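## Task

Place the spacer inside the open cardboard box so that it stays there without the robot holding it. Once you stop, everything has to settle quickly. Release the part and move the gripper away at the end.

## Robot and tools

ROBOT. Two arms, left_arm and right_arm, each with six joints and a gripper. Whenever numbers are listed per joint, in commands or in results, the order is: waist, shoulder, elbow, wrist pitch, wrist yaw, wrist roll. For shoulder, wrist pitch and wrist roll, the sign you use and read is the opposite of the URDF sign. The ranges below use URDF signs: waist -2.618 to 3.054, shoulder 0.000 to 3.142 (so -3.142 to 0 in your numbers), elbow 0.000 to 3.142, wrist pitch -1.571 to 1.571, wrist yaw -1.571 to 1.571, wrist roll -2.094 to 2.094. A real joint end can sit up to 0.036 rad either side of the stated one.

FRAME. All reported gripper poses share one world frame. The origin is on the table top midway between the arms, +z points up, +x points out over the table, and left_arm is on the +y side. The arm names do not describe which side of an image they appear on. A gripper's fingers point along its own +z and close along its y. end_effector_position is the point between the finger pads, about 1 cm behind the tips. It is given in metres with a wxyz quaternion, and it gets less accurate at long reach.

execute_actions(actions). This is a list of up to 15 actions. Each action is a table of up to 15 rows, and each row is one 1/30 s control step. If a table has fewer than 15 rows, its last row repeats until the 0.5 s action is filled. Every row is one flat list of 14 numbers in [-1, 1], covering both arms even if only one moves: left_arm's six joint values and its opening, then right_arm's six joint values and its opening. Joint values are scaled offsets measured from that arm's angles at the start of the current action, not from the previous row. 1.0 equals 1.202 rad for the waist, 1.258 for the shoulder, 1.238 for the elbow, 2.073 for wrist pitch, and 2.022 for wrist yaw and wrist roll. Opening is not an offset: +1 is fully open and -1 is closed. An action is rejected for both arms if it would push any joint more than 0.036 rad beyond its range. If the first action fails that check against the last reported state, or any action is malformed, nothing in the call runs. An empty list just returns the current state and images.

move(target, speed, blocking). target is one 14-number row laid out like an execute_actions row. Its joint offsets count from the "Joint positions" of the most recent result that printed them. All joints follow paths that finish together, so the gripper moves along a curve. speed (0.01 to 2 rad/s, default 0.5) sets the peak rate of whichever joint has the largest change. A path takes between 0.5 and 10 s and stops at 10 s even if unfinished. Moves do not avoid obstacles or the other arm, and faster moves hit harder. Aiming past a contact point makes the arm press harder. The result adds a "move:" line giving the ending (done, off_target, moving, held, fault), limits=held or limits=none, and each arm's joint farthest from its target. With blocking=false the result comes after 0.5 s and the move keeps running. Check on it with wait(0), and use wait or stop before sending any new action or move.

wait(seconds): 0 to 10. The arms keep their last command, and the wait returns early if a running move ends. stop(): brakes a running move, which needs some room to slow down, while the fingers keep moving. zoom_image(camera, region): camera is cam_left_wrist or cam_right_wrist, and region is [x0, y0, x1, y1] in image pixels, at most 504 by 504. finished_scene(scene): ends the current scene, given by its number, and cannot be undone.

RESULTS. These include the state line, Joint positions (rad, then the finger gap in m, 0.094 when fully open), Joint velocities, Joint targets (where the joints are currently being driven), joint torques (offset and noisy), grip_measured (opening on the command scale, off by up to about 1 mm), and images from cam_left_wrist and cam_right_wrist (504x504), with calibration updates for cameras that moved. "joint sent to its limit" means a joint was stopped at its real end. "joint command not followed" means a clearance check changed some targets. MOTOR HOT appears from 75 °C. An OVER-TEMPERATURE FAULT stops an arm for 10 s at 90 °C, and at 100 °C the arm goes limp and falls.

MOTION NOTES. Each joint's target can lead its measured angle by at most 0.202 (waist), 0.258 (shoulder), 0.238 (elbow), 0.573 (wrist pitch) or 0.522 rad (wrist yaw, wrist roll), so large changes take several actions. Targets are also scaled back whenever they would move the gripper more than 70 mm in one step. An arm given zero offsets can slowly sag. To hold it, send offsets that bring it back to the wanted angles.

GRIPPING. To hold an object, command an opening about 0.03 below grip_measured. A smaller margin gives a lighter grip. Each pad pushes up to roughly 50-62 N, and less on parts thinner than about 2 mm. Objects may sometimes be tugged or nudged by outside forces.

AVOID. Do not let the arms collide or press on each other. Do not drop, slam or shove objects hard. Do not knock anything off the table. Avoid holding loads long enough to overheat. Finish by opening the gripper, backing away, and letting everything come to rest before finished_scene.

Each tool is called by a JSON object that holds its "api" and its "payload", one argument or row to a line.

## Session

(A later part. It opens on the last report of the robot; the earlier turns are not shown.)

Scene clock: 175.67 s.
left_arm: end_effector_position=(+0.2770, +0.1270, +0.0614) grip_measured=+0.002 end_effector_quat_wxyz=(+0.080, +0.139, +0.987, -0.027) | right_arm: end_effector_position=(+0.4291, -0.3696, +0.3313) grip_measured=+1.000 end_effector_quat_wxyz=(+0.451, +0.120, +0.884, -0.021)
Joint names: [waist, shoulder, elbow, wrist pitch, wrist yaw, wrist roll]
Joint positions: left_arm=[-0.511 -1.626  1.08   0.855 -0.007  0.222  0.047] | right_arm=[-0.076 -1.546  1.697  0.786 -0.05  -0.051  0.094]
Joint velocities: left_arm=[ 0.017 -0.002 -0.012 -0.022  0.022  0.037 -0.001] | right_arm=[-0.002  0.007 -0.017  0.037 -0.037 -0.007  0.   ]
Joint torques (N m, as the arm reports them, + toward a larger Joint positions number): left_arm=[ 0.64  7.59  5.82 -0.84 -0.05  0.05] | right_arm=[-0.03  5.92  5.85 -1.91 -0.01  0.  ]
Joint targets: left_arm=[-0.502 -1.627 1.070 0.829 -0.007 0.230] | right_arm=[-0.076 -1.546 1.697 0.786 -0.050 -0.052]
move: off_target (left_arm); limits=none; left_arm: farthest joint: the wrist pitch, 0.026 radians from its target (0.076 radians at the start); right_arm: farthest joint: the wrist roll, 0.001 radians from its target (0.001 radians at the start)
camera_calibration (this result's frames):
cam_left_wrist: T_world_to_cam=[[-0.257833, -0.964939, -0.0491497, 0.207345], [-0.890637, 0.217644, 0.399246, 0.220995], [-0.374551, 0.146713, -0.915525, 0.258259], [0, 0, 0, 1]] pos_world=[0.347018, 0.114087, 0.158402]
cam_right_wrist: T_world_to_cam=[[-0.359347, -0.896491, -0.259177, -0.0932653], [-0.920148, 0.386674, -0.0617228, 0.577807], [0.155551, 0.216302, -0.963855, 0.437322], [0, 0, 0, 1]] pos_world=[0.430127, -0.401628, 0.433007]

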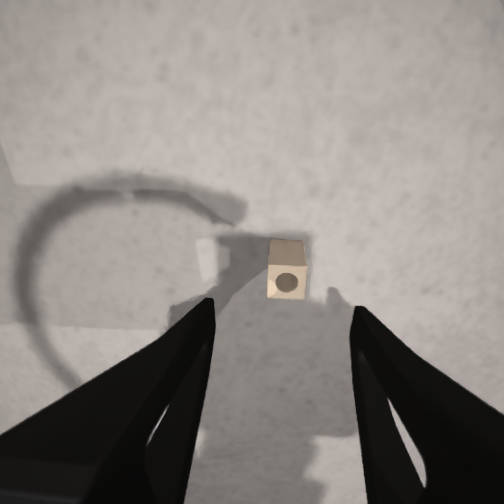

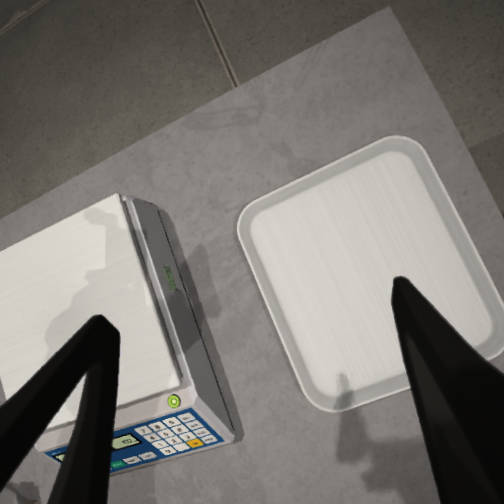

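{"api": "move", "payload": {
  "target": [0,-0.036,-0.105,-0.093,0,0,-0.1, 0,0,0,0,0,0,1],
  "speed": 0.3
}}

Scene clock: 184.00 s.
left_arm: end_effector_position=(+0.2739, +0.1287, +0.0221) grip_measured=-0.098 end_effector_quat_wxyz=(+0.081, +0.138, +0.987, -0.027) | right_arm: end_effector_position=(+0.4291, -0.3696, +0.3313) grip_measured=+1.000 end_effector_quat_wxyz=(+0.451, +0.120, +0.884, -0.021)
Joint names: [waist, shoulder, elbow, wrist pitch, wrist yaw, wrist roll]
Joint positions: left_arm=[-0.511 -1.67   0.96   0.688 -0.007  0.222  0.042] | right_arm=[-0.076 -1.546  1.697  0.786 -0.05  -0.051  0.094]
Joint velocities: left_arm=[ 0.017 -0.007  0.002 -0.022 -0.11  -0.066 -0.   ] | right_arm=[ 0.012  0.002 -0.007  0.051  0.007  0.007  0.   ]
Joint torques (N m, as the arm reports them, + toward a larger Joint positions number): left_arm=[-0.06  7.71  5.5  -0.85 -0.05 -0.04] | right_arm=[-0.03  5.96  5.87 -1.92 -0.01  0.  ]
Joint targets: left_arm=[-0.511 -1.671 0.950 0.662 -0.007 0.222] | right_arm=[-0.076 -1.546 1.697 0.786 -0.050 -0.051]
move: off_target (left_arm); limits=none; left_arm: farthest joint: the wrist pitch, 0.026 radians from its target (0.193 radians at the start); right_arm: farthest joint: the waist, 0.000 radians from its target (0.000 radians at the start)
camera_calibration (this result's frames):
cam_left_wrist: T_world_to_cam=[[-0.25739, -0.965083, -0.0486315, 0.206136], [-0.891373, 0.217697, 0.39757, 0.233798], [-0.373101, 0.145679, -0.916282, 0.220669], [0, 0, 0, 1]] pos_world=[0.34379, 0.115894, 0.119269]
cam_right_wrist: T_world_to_cam=[[-0.359347, -0.896491, -0.259177, -0.0932653], [-0.920148, 0.386674, -0.0617228, 0.577807], [0.155551, 0.216302, -0.963855, 0.437322], [0, 0, 0, 1]] pos_world=[0.430127, -0.401628, 0.433007]

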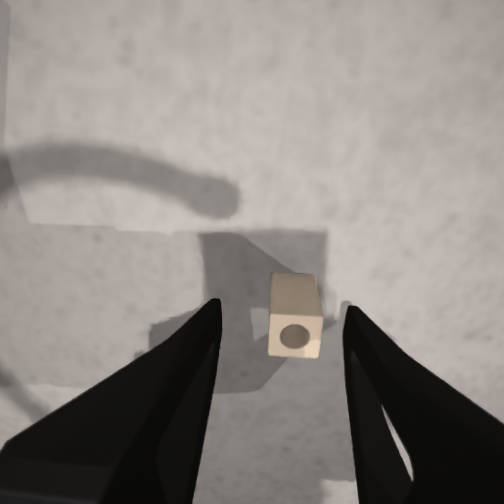

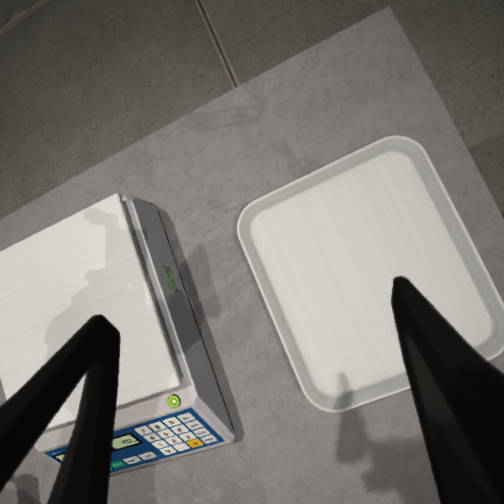

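A little lower/outward, then close.

{"api": "move", "payload": {
  "target": [-0.01,-0.012,-0.008,-0.018,0,0,-0.3, 0,0,0,0,0,0,1],
  "speed": 0.1
}}

{"api": "move", "payload": {
  "target": [0,0,0,0,0,0,-0.73, 0,0,0,0,0,0,1]
}}

{"api": "move", "payload": {
  "target": [0.1,0.1,0.42,0.15,0,0,-0.73, 0,0,0,0,0,0,1],
  "speed": 0.8
}}

Scene clock: 191.23 s.
left_arm: end_effector_position=(+0.2753, +0.1279, +0.0189) grip_measured=-0.298 end_effector_quat_wxyz=(+0.081, +0.138, +0.987, -0.027) | right_arm: end_effector_position=(+0.4291, -0.3696, +0.3313) grip_measured=+1.000 end_effector_quat_wxyz=(+0.451, +0.120, +0.884, -0.021)
Joint names: [waist, shoulder, elbow, wrist pitch, wrist yaw, wrist roll]
Joint positions: left_arm=[-0.511 -1.683  0.96   0.677 -0.007  0.222  0.033] | right_arm=[-0.076 -1.546  1.697  0.786 -0.05  -0.051  0.094]
Joint velocities: left_arm=[-0.017  0.002  0.007  0.051  0.037  0.066 -0.   ] | right_arm=[-0.002  0.012  0.007  0.037  0.037 -0.037  0.   ]
Joint torques (N m, as the arm reports them, + toward a larger Joint positions number): left_arm=[-1.04  7.71  5.43 -0.82 -0.05 -0.04] | right_arm=[-0.04  5.93  5.86 -1.92 -0.01  0.  ]
Joint targets: left_arm=[-0.523 -1.685 0.950 0.651 -0.007 0.222] | right_arm=[-0.076 -1.546 1.697 0.786 -0.050 -0.051]
move: off_target (left_arm); limits=none; left_arm: farthest joint: the wrist pitch, 0.026 radians from its target (0.037 radians at the start); right_arm: farthest joint: the waist, 0.000 radians from its target (0.000 radians at the start)
camera_calibration (this result's frames):
cam_left_wrist: T_world_to_cam=[[-0.257439, -0.965056, -0.0489046, 0.205621], [-0.890974, 0.217478, 0.398584, 0.236365], [-0.37402, 0.146184, -0.915827, 0.21852], [0, 0, 0, 1]] pos_world=[0.345261, 0.115087, 0.115971]
cam_right_wrist: T_world_to_cam=[[-0.359347, -0.896491, -0.259177, -0.0932653], [-0.920148, 0.386674, -0.0617228, 0.577807], [0.155551, 0.216302, -0.963855, 0.437322], [0, 0, 0, 1]] pos_world=[0.430127, -0.401628, 0.433007]

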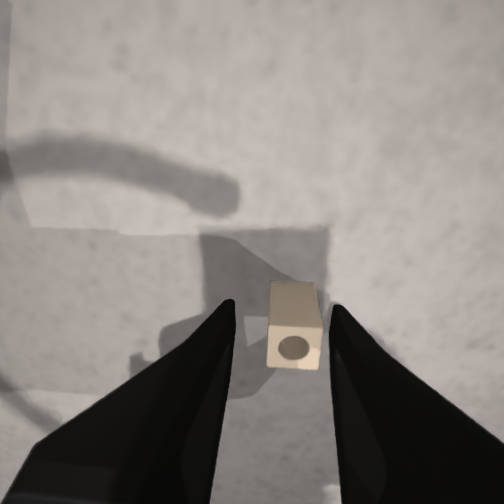

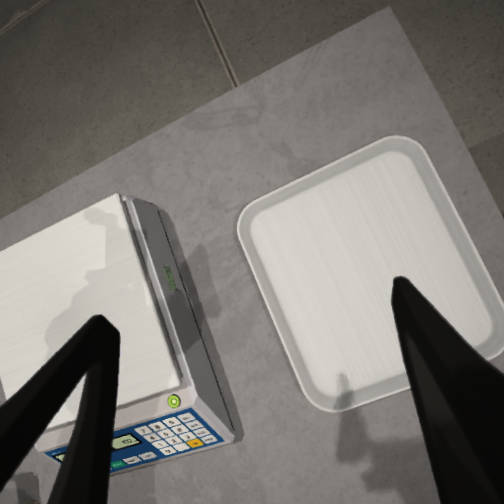

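Scene clock: 191.73 s.
left_arm: end_effector_position=(+0.2753, +0.1279, +0.0189) grip_measured=-0.699 end_effector_quat_wxyz=(+0.081, +0.138, +0.987, -0.027) | right_arm: end_effector_position=(+0.4291, -0.3696, +0.3313) grip_measured=+1.000 end_effector_quat_wxyz=(+0.451, +0.120, +0.884, -0.021)
Joint names: [waist, shoulder, elbow, wrist pitch, wrist yaw, wrist roll]
Joint positions: left_arm=[-0.511 -1.683  0.96   0.677 -0.007  0.222  0.014] | right_arm=[-0.076 -1.546  1.697  0.786 -0.05  -0.051  0.094]
Joint velocities: left_arm=[-0.007  0.002  0.012  0.007 -0.007  0.066 -0.001] | right_arm=[-0.007 -0.002 -0.007  0.007  0.007  0.022  0.   ]
Joint torques (N m, as the arm reports them, + toward a larger Joint positions number): left_arm=[-0.04  7.88  6.28 -0.61 -0.05 -0.04] | right_arm=[-0.02  5.92  5.84 -1.91 -0.02  0.  ]
Joint targets: left_arm=[-0.511 -1.683 0.960 0.677 -0.007 0.222] | right_arm=[-0.076 -1.546 1.697 0.786 -0.050 -0.051]
move: done; limits=none; left_arm: farthest joint: the waist, 0.000 radians from its target (0.000 radians at the start); right_arm: farthest joint: the waist, 0.000 radians from its target (0.000 radians at the start)
camera_calibration (this result's frames):
cam_left_wrist: T_world_to_cam=[[-0.257439, -0.965056, -0.0489046, 0.205621], [-0.890974, 0.217478, 0.398584, 0.236365], [-0.37402, 0.146184, -0.915827, 0.21852], [0, 0, 0, 1]] pos_world=[0.345261, 0.115087, 0.115971]
cam_right_wrist: T_world_to_cam=[[-0.359347, -0.896491, -0.259177, -0.0932653], [-0.920148, 0.386674, -0.0617228, 0.577807], [0.155551, 0.216302, -0.963855, 0.437322], [0, 0, 0, 1]] pos_world=[0.430127, -0.401628, 0.433007]

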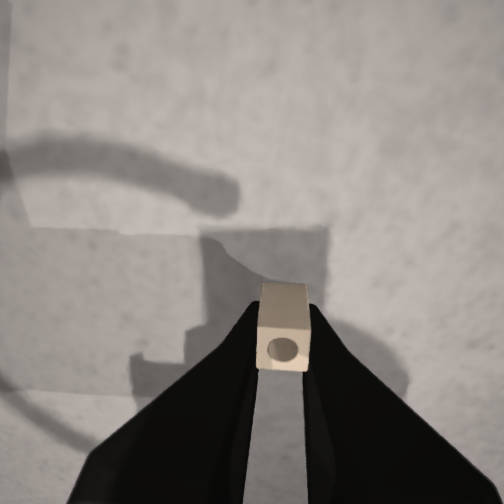

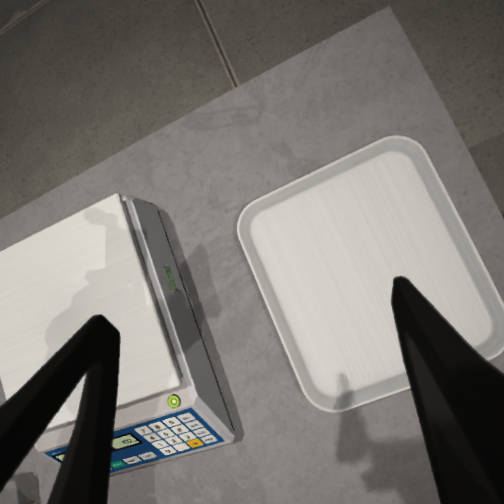

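Scene clock: 193.23 s.
left_arm: end_effector_position=(+0.3555, +0.1337, +0.1957) grip_measured=-0.699 end_effector_quat_wxyz=(+0.230, +0.080, +0.967, -0.069) | right_arm: end_effector_position=(+0.4291, -0.3696, +0.3313) grip_measured=+1.000 end_effector_quat_wxyz=(+0.451, +0.120, +0.884, -0.021)
Joint names: [waist, shoulder, elbow, wrist pitch, wrist yaw, wrist roll]
Joint positions: left_arm=[-0.397 -1.567  1.458  0.975 -0.006  0.222  0.014] | right_arm=[-0.076 -1.546  1.697  0.786 -0.05  -0.051  0.094]
Joint velocities: left_arm=[-0.012  0.012 -0.002 -0.007 -0.022  0.007  0.   ] | right_arm=[ 0.002 -0.007 -0.002 -0.022 -0.007  0.007  0.   ]
Joint torques (N m, as the arm reports them, + toward a larger Joint positions number): left_arm=[ 0.52  8.58  8.99 -0.99 -0.05 -0.04] | right_arm=[-0.04  5.93  5.87 -1.91 -0.01  0.  ]
Joint targets: left_arm=[-0.390 -1.558 1.479 0.988 -0.007 0.222] | right_arm=[-0.076 -1.546 1.697 0.786 -0.050 -0.051]
move: off_target (left_arm); limits=none; left_arm: farthest joint: the elbow, 0.022 radians from its target (0.520 radians at the start); right_arm: farthest joint: the waist, 0.000 radians from its target (0.000 radians at the start)
camera_calibration (this result's frames):
cam_left_wrist: T_world_to_cam=[[-0.143333, -0.989282, 0.0278633, 0.188107], [-0.983861, 0.145482, 0.104178, 0.336327], [-0.107115, -0.0124814, -0.994168, 0.351262], [0, 0, 0, 1]] pos_world=[0.395486, 0.141546, 0.308934]
cam_right_wrist: T_world_to_cam=[[-0.359347, -0.896491, -0.259177, -0.0932653], [-0.920148, 0.386674, -0.0617228, 0.577807], [0.155551, 0.216302, -0.963855, 0.437322], [0, 0, 0, 1]] pos_world=[0.430127, -0.401628, 0.433007]

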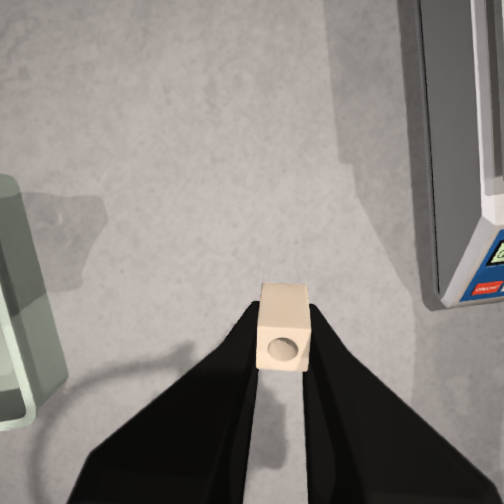

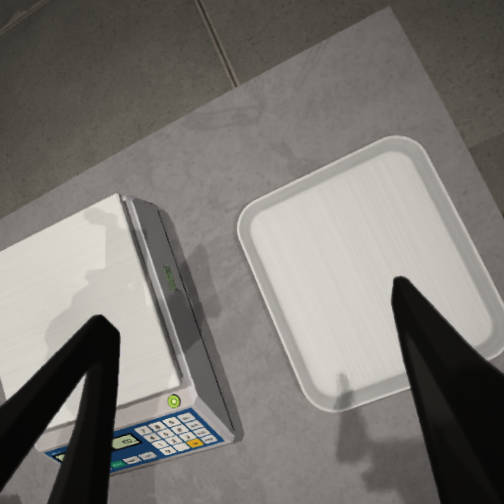

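{"api": "move", "payload": {
  "target": [0.635,-0.6,0.695,-0.02,0,-0.11,-0.73, 0,0,0,0,0,0,1],
  "speed": 0.8
}}

Scene clock: 208.20 s.
left_arm: end_effector_position=(+0.5404, +0.4967, +0.1458) grip_measured=-0.699 end_effector_quat_wxyz=(+0.274, -0.186, +0.942, +0.057) | right_arm: end_effector_position=(+0.4291, -0.3696, +0.3313) grip_measured=+1.000 end_effector_quat_wxyz=(+0.451, +0.120, +0.884, -0.021)
Joint names: [waist, shoulder, elbow, wrist pitch, wrist yaw, wrist roll]
Joint positions: left_arm=[ 0.371 -2.34   2.288  0.951 -0.011  0.008  0.014] | right_arm=[-0.076 -1.546  1.697  0.786 -0.05  -0.051  0.094]
Joint velocities: left_arm=[ 0.002  0.017 -0.017 -0.037  0.022 -0.081 -0.   ] | right_arm=[-0.007  0.002  0.007 -0.081 -0.037  0.037  0.   ]
Joint torques (N m, as the arm reports them, + toward a larger Joint positions number): left_arm=[-0.34 16.69  9.84 -1.41 -0.01 -0.11] | right_arm=[-0.04  5.93  5.84 -1.91 -0.02  0.  ]
Joint targets: left_arm=[0.366 -2.322 2.318 0.934 -0.007 0.000] | right_arm=[-0.076 -1.546 1.697 0.786 -0.050 -0.051]
move: off_target (left_arm); limits=none; left_arm: farthest joint: the elbow, 0.031 radians from its target (0.861 radians at the start); right_arm: farthest joint: the waist, 0.000 radians from its target (0.000 radians at the start)
camera_calibration (this result's frames):
cam_left_wrist: T_world_to_cam=[[0.427068, -0.901522, -0.0697866, 0.237581], [-0.903406, -0.428684, 0.00933614, 0.72616], [-0.0383331, 0.0590585, -0.997518, 0.253742], [0, 0, 0, 1]] pos_world=[0.564281, 0.510491, 0.262913]
cam_right_wrist: T_world_to_cam=[[-0.359347, -0.896491, -0.259177, -0.0932653], [-0.920148, 0.386674, -0.0617228, 0.577807], [0.155551, 0.216302, -0.963855, 0.437322], [0, 0, 0, 1]] pos_world=[0.430127, -0.401628, 0.433007]

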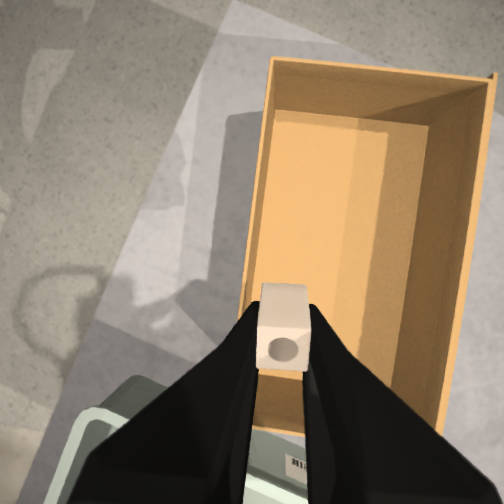

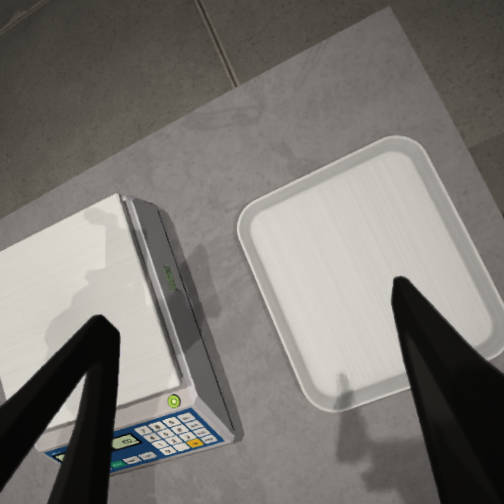

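{"api": "move", "payload": {
  "target": [-0.055,0,0.05,-0.02,0,0,-0.73, 0,0,0,0,0,0,1],
  "speed": 0.3
}}

{"api": "move", "payload": {
  "target": [0,-0.15,0.02,0,0,0,-0.73, 0,0,0,0,0,0,1],
  "speed": 0.25
}}

Scene clock: 214.33 s.
left_arm: end_effector_position=(+0.5619, +0.4618, +0.1563) grip_measured=-0.699 end_effector_quat_wxyz=(+0.295, -0.153, +0.942, +0.050) | right_arm: end_effector_position=(+0.4291, -0.3696, +0.3313) grip_measured=+1.000 end_effector_quat_wxyz=(+0.451, +0.120, +0.884, -0.021)
Joint names: [waist, shoulder, elbow, wrist pitch, wrist yaw, wrist roll]
Joint positions: left_arm=[ 0.302 -2.346  2.319  0.936 -0.011  0.008  0.014] | right_arm=[-0.076 -1.546  1.697  0.786 -0.05  -0.051  0.094]
Joint velocities: left_arm=[-0.002  0.002 -0.027 -0.007 -0.066 -0.051 -0.   ] | right_arm=[ 0.012  0.002 -0.017 -0.022 -0.037  0.007  0.   ]
Joint torques (N m, as the arm reports them, + toward a larger Joint positions number): left_arm=[ 0.14 15.81  9.84 -1.54 -0.06 -0.04] | right_arm=[-0.03  5.91  5.85 -1.92 -0.01  0.01]
Joint targets: left_arm=[0.304 -2.340 2.349 0.910 -0.011 0.009] | right_arm=[-0.076 -1.546 1.697 0.786 -0.050 -0.051]
move: off_target (left_arm); limits=none; left_arm: farthest joint: the elbow, 0.031 radians from its target (0.062 radians at the start); right_arm: farthest joint: the waist, 0.000 radians from its target (0.000 radians at the start)
camera_calibration (this result's frames):
cam_left_wrist: T_world_to_cam=[[0.366878, -0.927822, -0.0674291, 0.243173], [-0.930261, -0.365616, -0.0306423, 0.722758], [0.00377741, 0.0739687, -0.997253, 0.236559], [0, 0, 0, 1]] pos_world=[0.582245, 0.472376, 0.274453]
cam_right_wrist: T_world_to_cam=[[-0.359347, -0.896491, -0.259177, -0.0932653], [-0.920148, 0.386674, -0.0617228, 0.577807], [0.155551, 0.216302, -0.963855, 0.437322], [0, 0, 0, 1]] pos_world=[0.430127, -0.401628, 0.433007]

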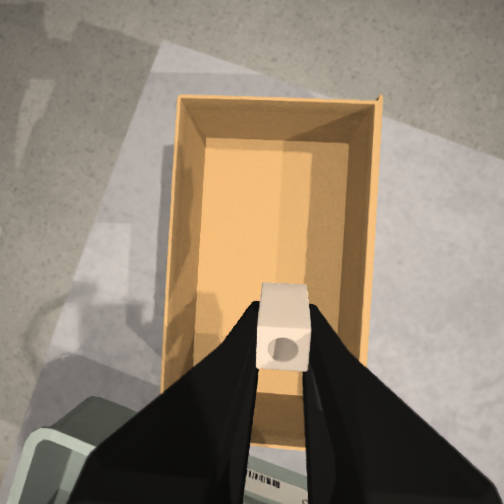

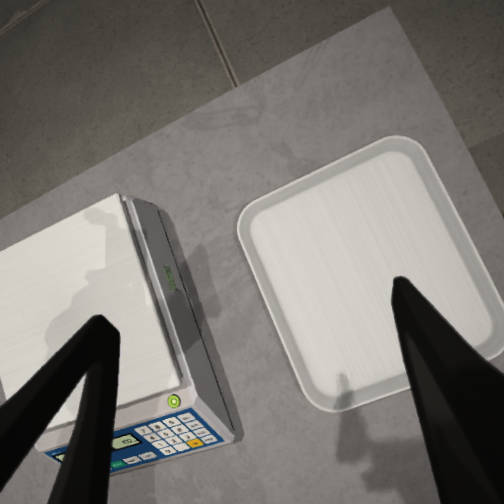

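Scene clock: 215.53 s.
left_arm: end_effector_position=(+0.5578, +0.4604, +0.0394) grip_measured=-0.699 end_effector_quat_wxyz=(+0.197, -0.157, +0.967, +0.035) | right_arm: end_effector_position=(+0.4291, -0.3696, +0.3313) grip_measured=+1.000 end_effector_quat_wxyz=(+0.451, +0.120, +0.884, -0.021)
Joint names: [waist, shoulder, elbow, wrist pitch, wrist yaw, wrist roll]
Joint positions: left_arm=[ 0.302 -2.551  2.319  0.936 -0.011  0.008  0.014] | right_arm=[-0.076 -1.546  1.697  0.786 -0.05  -0.051  0.094]
Joint velocities: left_arm=[-0.017 -0.002  0.012 -0.022  0.037 -0.022  0.   ] | right_arm=[-0.017 -0.007 -0.002  0.037  0.022 -0.037  0.   ]
Joint torques (N m, as the arm reports them, + toward a larger Joint positions number): left_arm=[-0.05 17.58  9.26 -0.98 -0.05 -0.04] | right_arm=[-0.04  5.93  5.85 -1.92 -0.02  0.  ]
Joint targets: left_arm=[0.302 -2.535 2.344 0.936 -0.011 0.008] | right_arm=[-0.076 -1.546 1.697 0.786 -0.050 -0.051]
move: off_target (left_arm); limits=none; left_arm: farthest joint: the elbow, 0.025 radians from its target (0.025 radians at the start); right_arm: farthest joint: the waist, 0.000 radians from its target (0.000 radians at the start)
camera_calibration (this result's frames):
cam_left_wrist: T_world_to_cam=[[0.352577, -0.932419, -0.0792696, 0.24613], [-0.916464, -0.361181, 0.172166, 0.697169], [-0.189162, 0.0119458, -0.981873, 0.255642], [0, 0, 0, 1]] pos_world=[0.600509, 0.478247, 0.150489]
cam_right_wrist: T_world_to_cam=[[-0.359347, -0.896491, -0.259177, -0.0932653], [-0.920148, 0.386674, -0.0617228, 0.577807], [0.155551, 0.216302, -0.963855, 0.437322], [0, 0, 0, 1]] pos_world=[0.430127, -0.401628, 0.433007]

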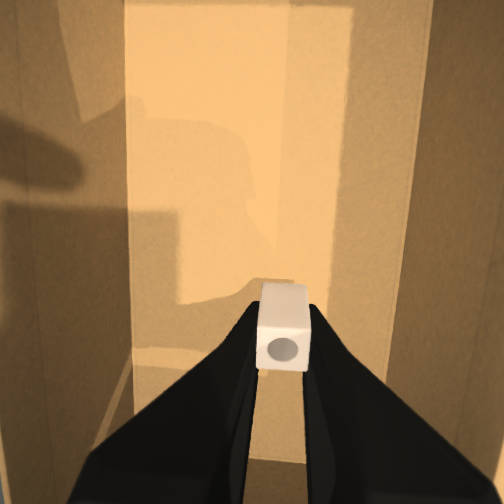

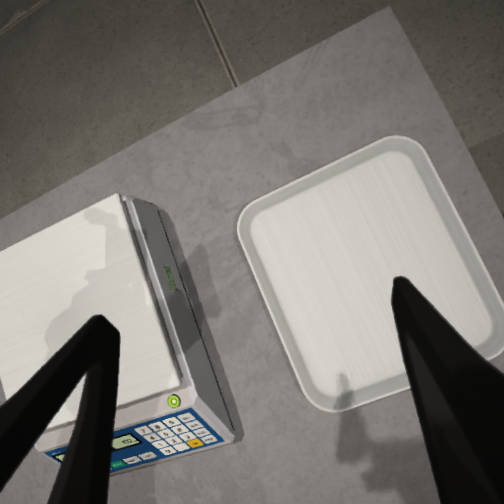

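{"api": "move", "payload": {
  "target": [0,-0.01,0.02,0,0,0,-0.73, 0,0,0,0,0,0,1],
  "speed": 0.1
}}

{"api": "move", "payload": {
  "target": [0,0.012,0.02,0,0,0,-0.45, 0,0,0,0,0,0,1]
}}

{"api": "move", "payload": {
  "target": [0,0.3,0.02,0,0,0,-0.45, 0,0,0,0,0,0,1],
  "speed": 0.6
}}

Scene clock: 223.00 s.
left_arm: end_effector_position=(+0.5567, +0.4601, +0.0314) grip_measured=-0.699 end_effector_quat_wxyz=(+0.190, -0.157, +0.968, +0.034) | right_arm: end_effector_position=(+0.4291, -0.3696, +0.3313) grip_measured=+1.000 end_effector_quat_wxyz=(+0.451, +0.120, +0.884, -0.021)
Joint names: [waist, shoulder, elbow, wrist pitch, wrist yaw, wrist roll]
Joint positions: left_arm=[ 0.302 -2.565  2.319  0.936 -0.011  0.008  0.014] | right_arm=[-0.076 -1.546  1.697  0.786 -0.05  -0.051  0.094]
Joint velocities: left_arm=[ 0.002  0.012 -0.007 -0.007  0.022  0.081 -0.   ] | right_arm=[-0.017  0.012  0.012 -0.022 -0.095  0.022  0.   ]
Joint torques (N m, as the arm reports them, + toward a larger Joint positions number): left_arm=[-0.02 16.5   9.17 -0.97 -0.05 -0.04] | right_arm=[-0.04  5.94  5.85 -1.91 -0.01  0.  ]
Joint targets: left_arm=[0.302 -2.563 2.344 0.936 -0.011 0.008] | right_arm=[-0.076 -1.546 1.697 0.786 -0.050 -0.051]
move: off_target (left_arm); limits=none; left_arm: farthest joint: the elbow, 0.025 radians from its target (0.025 radians at the start); right_arm: farthest joint: the waist, 0.000 radians from its target (0.000 radians at the start)
camera_calibration (this result's frames):
cam_left_wrist: T_world_to_cam=[[0.351507, -0.932763, -0.0799717, 0.246329], [-0.914058, -0.360407, 0.186024, 0.695262], [-0.202339, 0.00771004, -0.979285, 0.256762], [0, 0, 0, 1]] pos_world=[0.600876, 0.478365, 0.141808]
cam_right_wrist: T_world_to_cam=[[-0.359347, -0.896491, -0.259177, -0.0932653], [-0.920148, 0.386674, -0.0617228, 0.577807], [0.155551, 0.216302, -0.963855, 0.437322], [0, 0, 0, 1]] pos_world=[0.430127, -0.401628, 0.433007]

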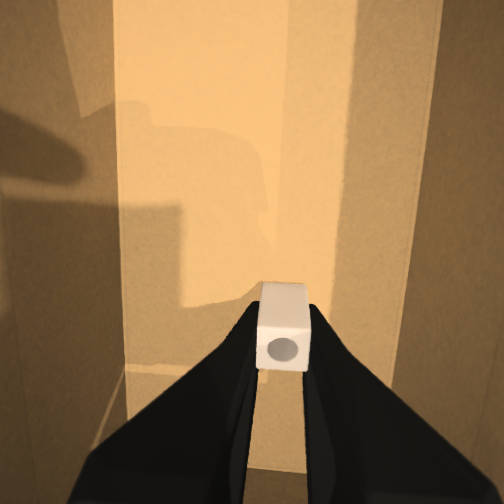

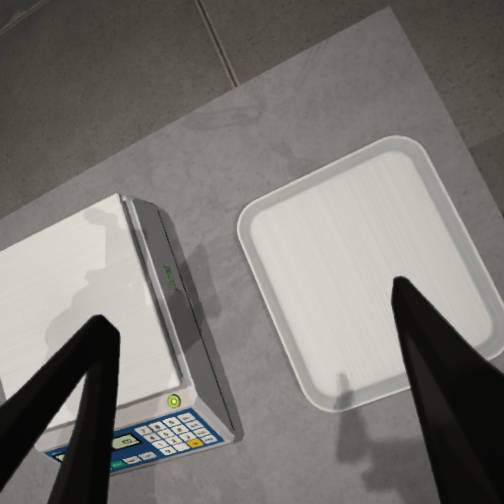

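Scene clock: 223.70 s.
left_arm: end_effector_position=(+0.5567, +0.4601, +0.0311) grip_measured=-0.452 end_effector_quat_wxyz=(+0.190, -0.157, +0.969, +0.034) | right_arm: end_effector_position=(+0.4291, -0.3696, +0.3313) grip_measured=+1.000 end_effector_quat_wxyz=(+0.451, +0.120, +0.884, -0.021)
Joint names: [waist, shoulder, elbow, wrist pitch, wrist yaw, wrist roll]
Joint positions: left_arm=[ 0.302 -2.565  2.319  0.936 -0.011  0.008  0.026] | right_arm=[-0.076 -1.546  1.697  0.786 -0.05  -0.051  0.094]
Joint velocities: left_arm=[ 0.002  0.002  0.002 -0.022 -0.007  0.051 -0.001] | right_arm=[-0.007  0.007  0.002  0.051  0.066  0.037  0.   ]
Joint torques (N m, as the arm reports them, + toward a larger Joint positions number): left_arm=[-0.05 17.69  9.23 -0.97 -0.04 -0.04] | right_arm=[-0.04  5.93  5.85 -1.92 -0.02  0.  ]
Joint targets: left_arm=[0.302 -2.549 2.344 0.936 -0.011 0.008] | right_arm=[-0.076 -1.546 1.697 0.786 -0.050 -0.051]
move: off_target (left_arm); limits=none; left_arm: farthest joint: the elbow, 0.025 radians from its target (0.025 radians at the start); right_arm: farthest joint: the waist, 0.000 radians from its target (0.000 radians at the start)
camera_calibration (this result's frames):
cam_left_wrist: T_world_to_cam=[[0.351478, -0.932773, -0.0799905, 0.246335], [-0.91399, -0.360386, 0.186398, 0.69521], [-0.202694, 0.00759571, -0.979213, 0.256792], [0, 0, 0, 1]] pos_world=[0.600885, 0.478368, 0.141573]
cam_right_wrist: T_world_to_cam=[[-0.359347, -0.896491, -0.259177, -0.0932653], [-0.920148, 0.386674, -0.0617228, 0.577807], [0.155551, 0.216302, -0.963855, 0.437322], [0, 0, 0, 1]] pos_world=[0.430127, -0.401628, 0.433007]

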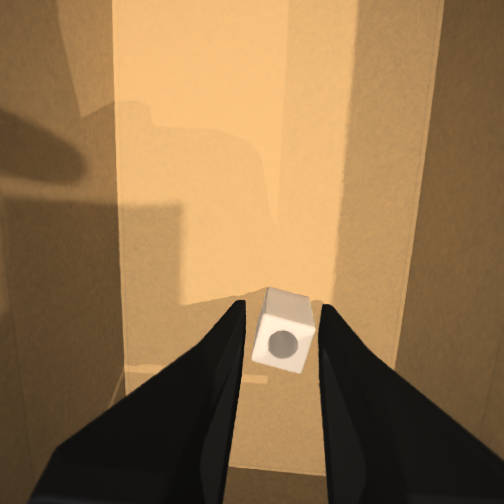

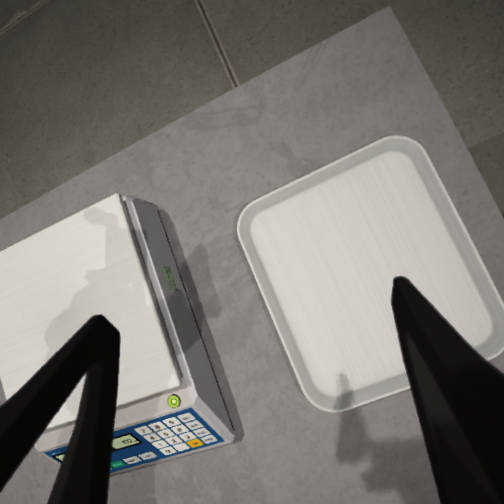

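Scene clock: 224.93 s.
left_arm: end_effector_position=(+0.5493, +0.4577, +0.2427) grip_measured=-0.452 end_effector_quat_wxyz=(+0.364, -0.150, +0.917, +0.061) | right_arm: end_effector_position=(+0.4291, -0.3696, +0.3313) grip_measured=+1.000 end_effector_quat_wxyz=(+0.451, +0.120, +0.884, -0.021)
Joint names: [waist, shoulder, elbow, wrist pitch, wrist yaw, wrist roll]
Joint positions: left_arm=[ 0.302 -2.193  2.319  0.94  -0.011  0.008  0.026] | right_arm=[-0.076 -1.546  1.697  0.786 -0.05  -0.051  0.094]
Joint velocities: left_arm=[ 0.017 -0.012  0.002  0.066  0.037  0.037 -0.001] | right_arm=[-0.017  0.002 -0.012 -0.051 -0.022 -0.022  0.   ]
Joint torques (N m, as the arm reports them, + toward a larger Joint positions number): left_arm=[ 0.01 14.35  9.31 -1.52 -0.05 -0.05] | right_arm=[-0.04  5.93  5.85 -1.91 -0.01  0.  ]
Joint targets: left_arm=[0.302 -2.188 2.344 0.936 -0.011 0.008] | right_arm=[-0.076 -1.546 1.697 0.786 -0.050 -0.051]
move: off_target (left_arm); limits=none; left_arm: farthest joint: the elbow, 0.025 radians from its target (0.025 radians at the start); right_arm: farthest joint: the waist, 0.000 radians from its target (0.000 radians at the start)
camera_calibration (this result's frames):
cam_left_wrist: T_world_to_cam=[[0.375727, -0.924977, -0.0569727, 0.241161], [-0.915382, -0.360833, -0.178538, 0.737755], [0.144586, 0.119233, -0.982282, 0.22135], [0, 0, 0, 1]] pos_world=[0.552713, 0.462882, 0.362885]
cam_right_wrist: T_world_to_cam=[[-0.359347, -0.896491, -0.259177, -0.0932653], [-0.920148, 0.386674, -0.0617228, 0.577807], [0.155551, 0.216302, -0.963855, 0.437322], [0, 0, 0, 1]] pos_world=[0.430127, -0.401628, 0.433007]

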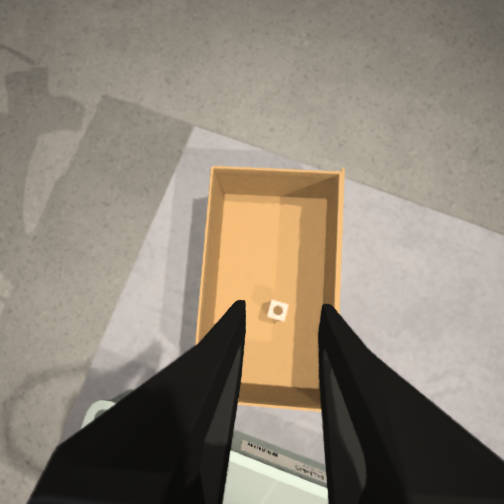

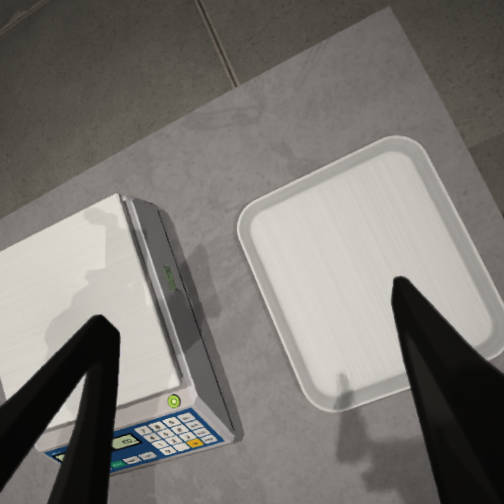

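{"api": "finished_scene", "payload": {
  "scene": 1
}}

The scene is finished: the task was done.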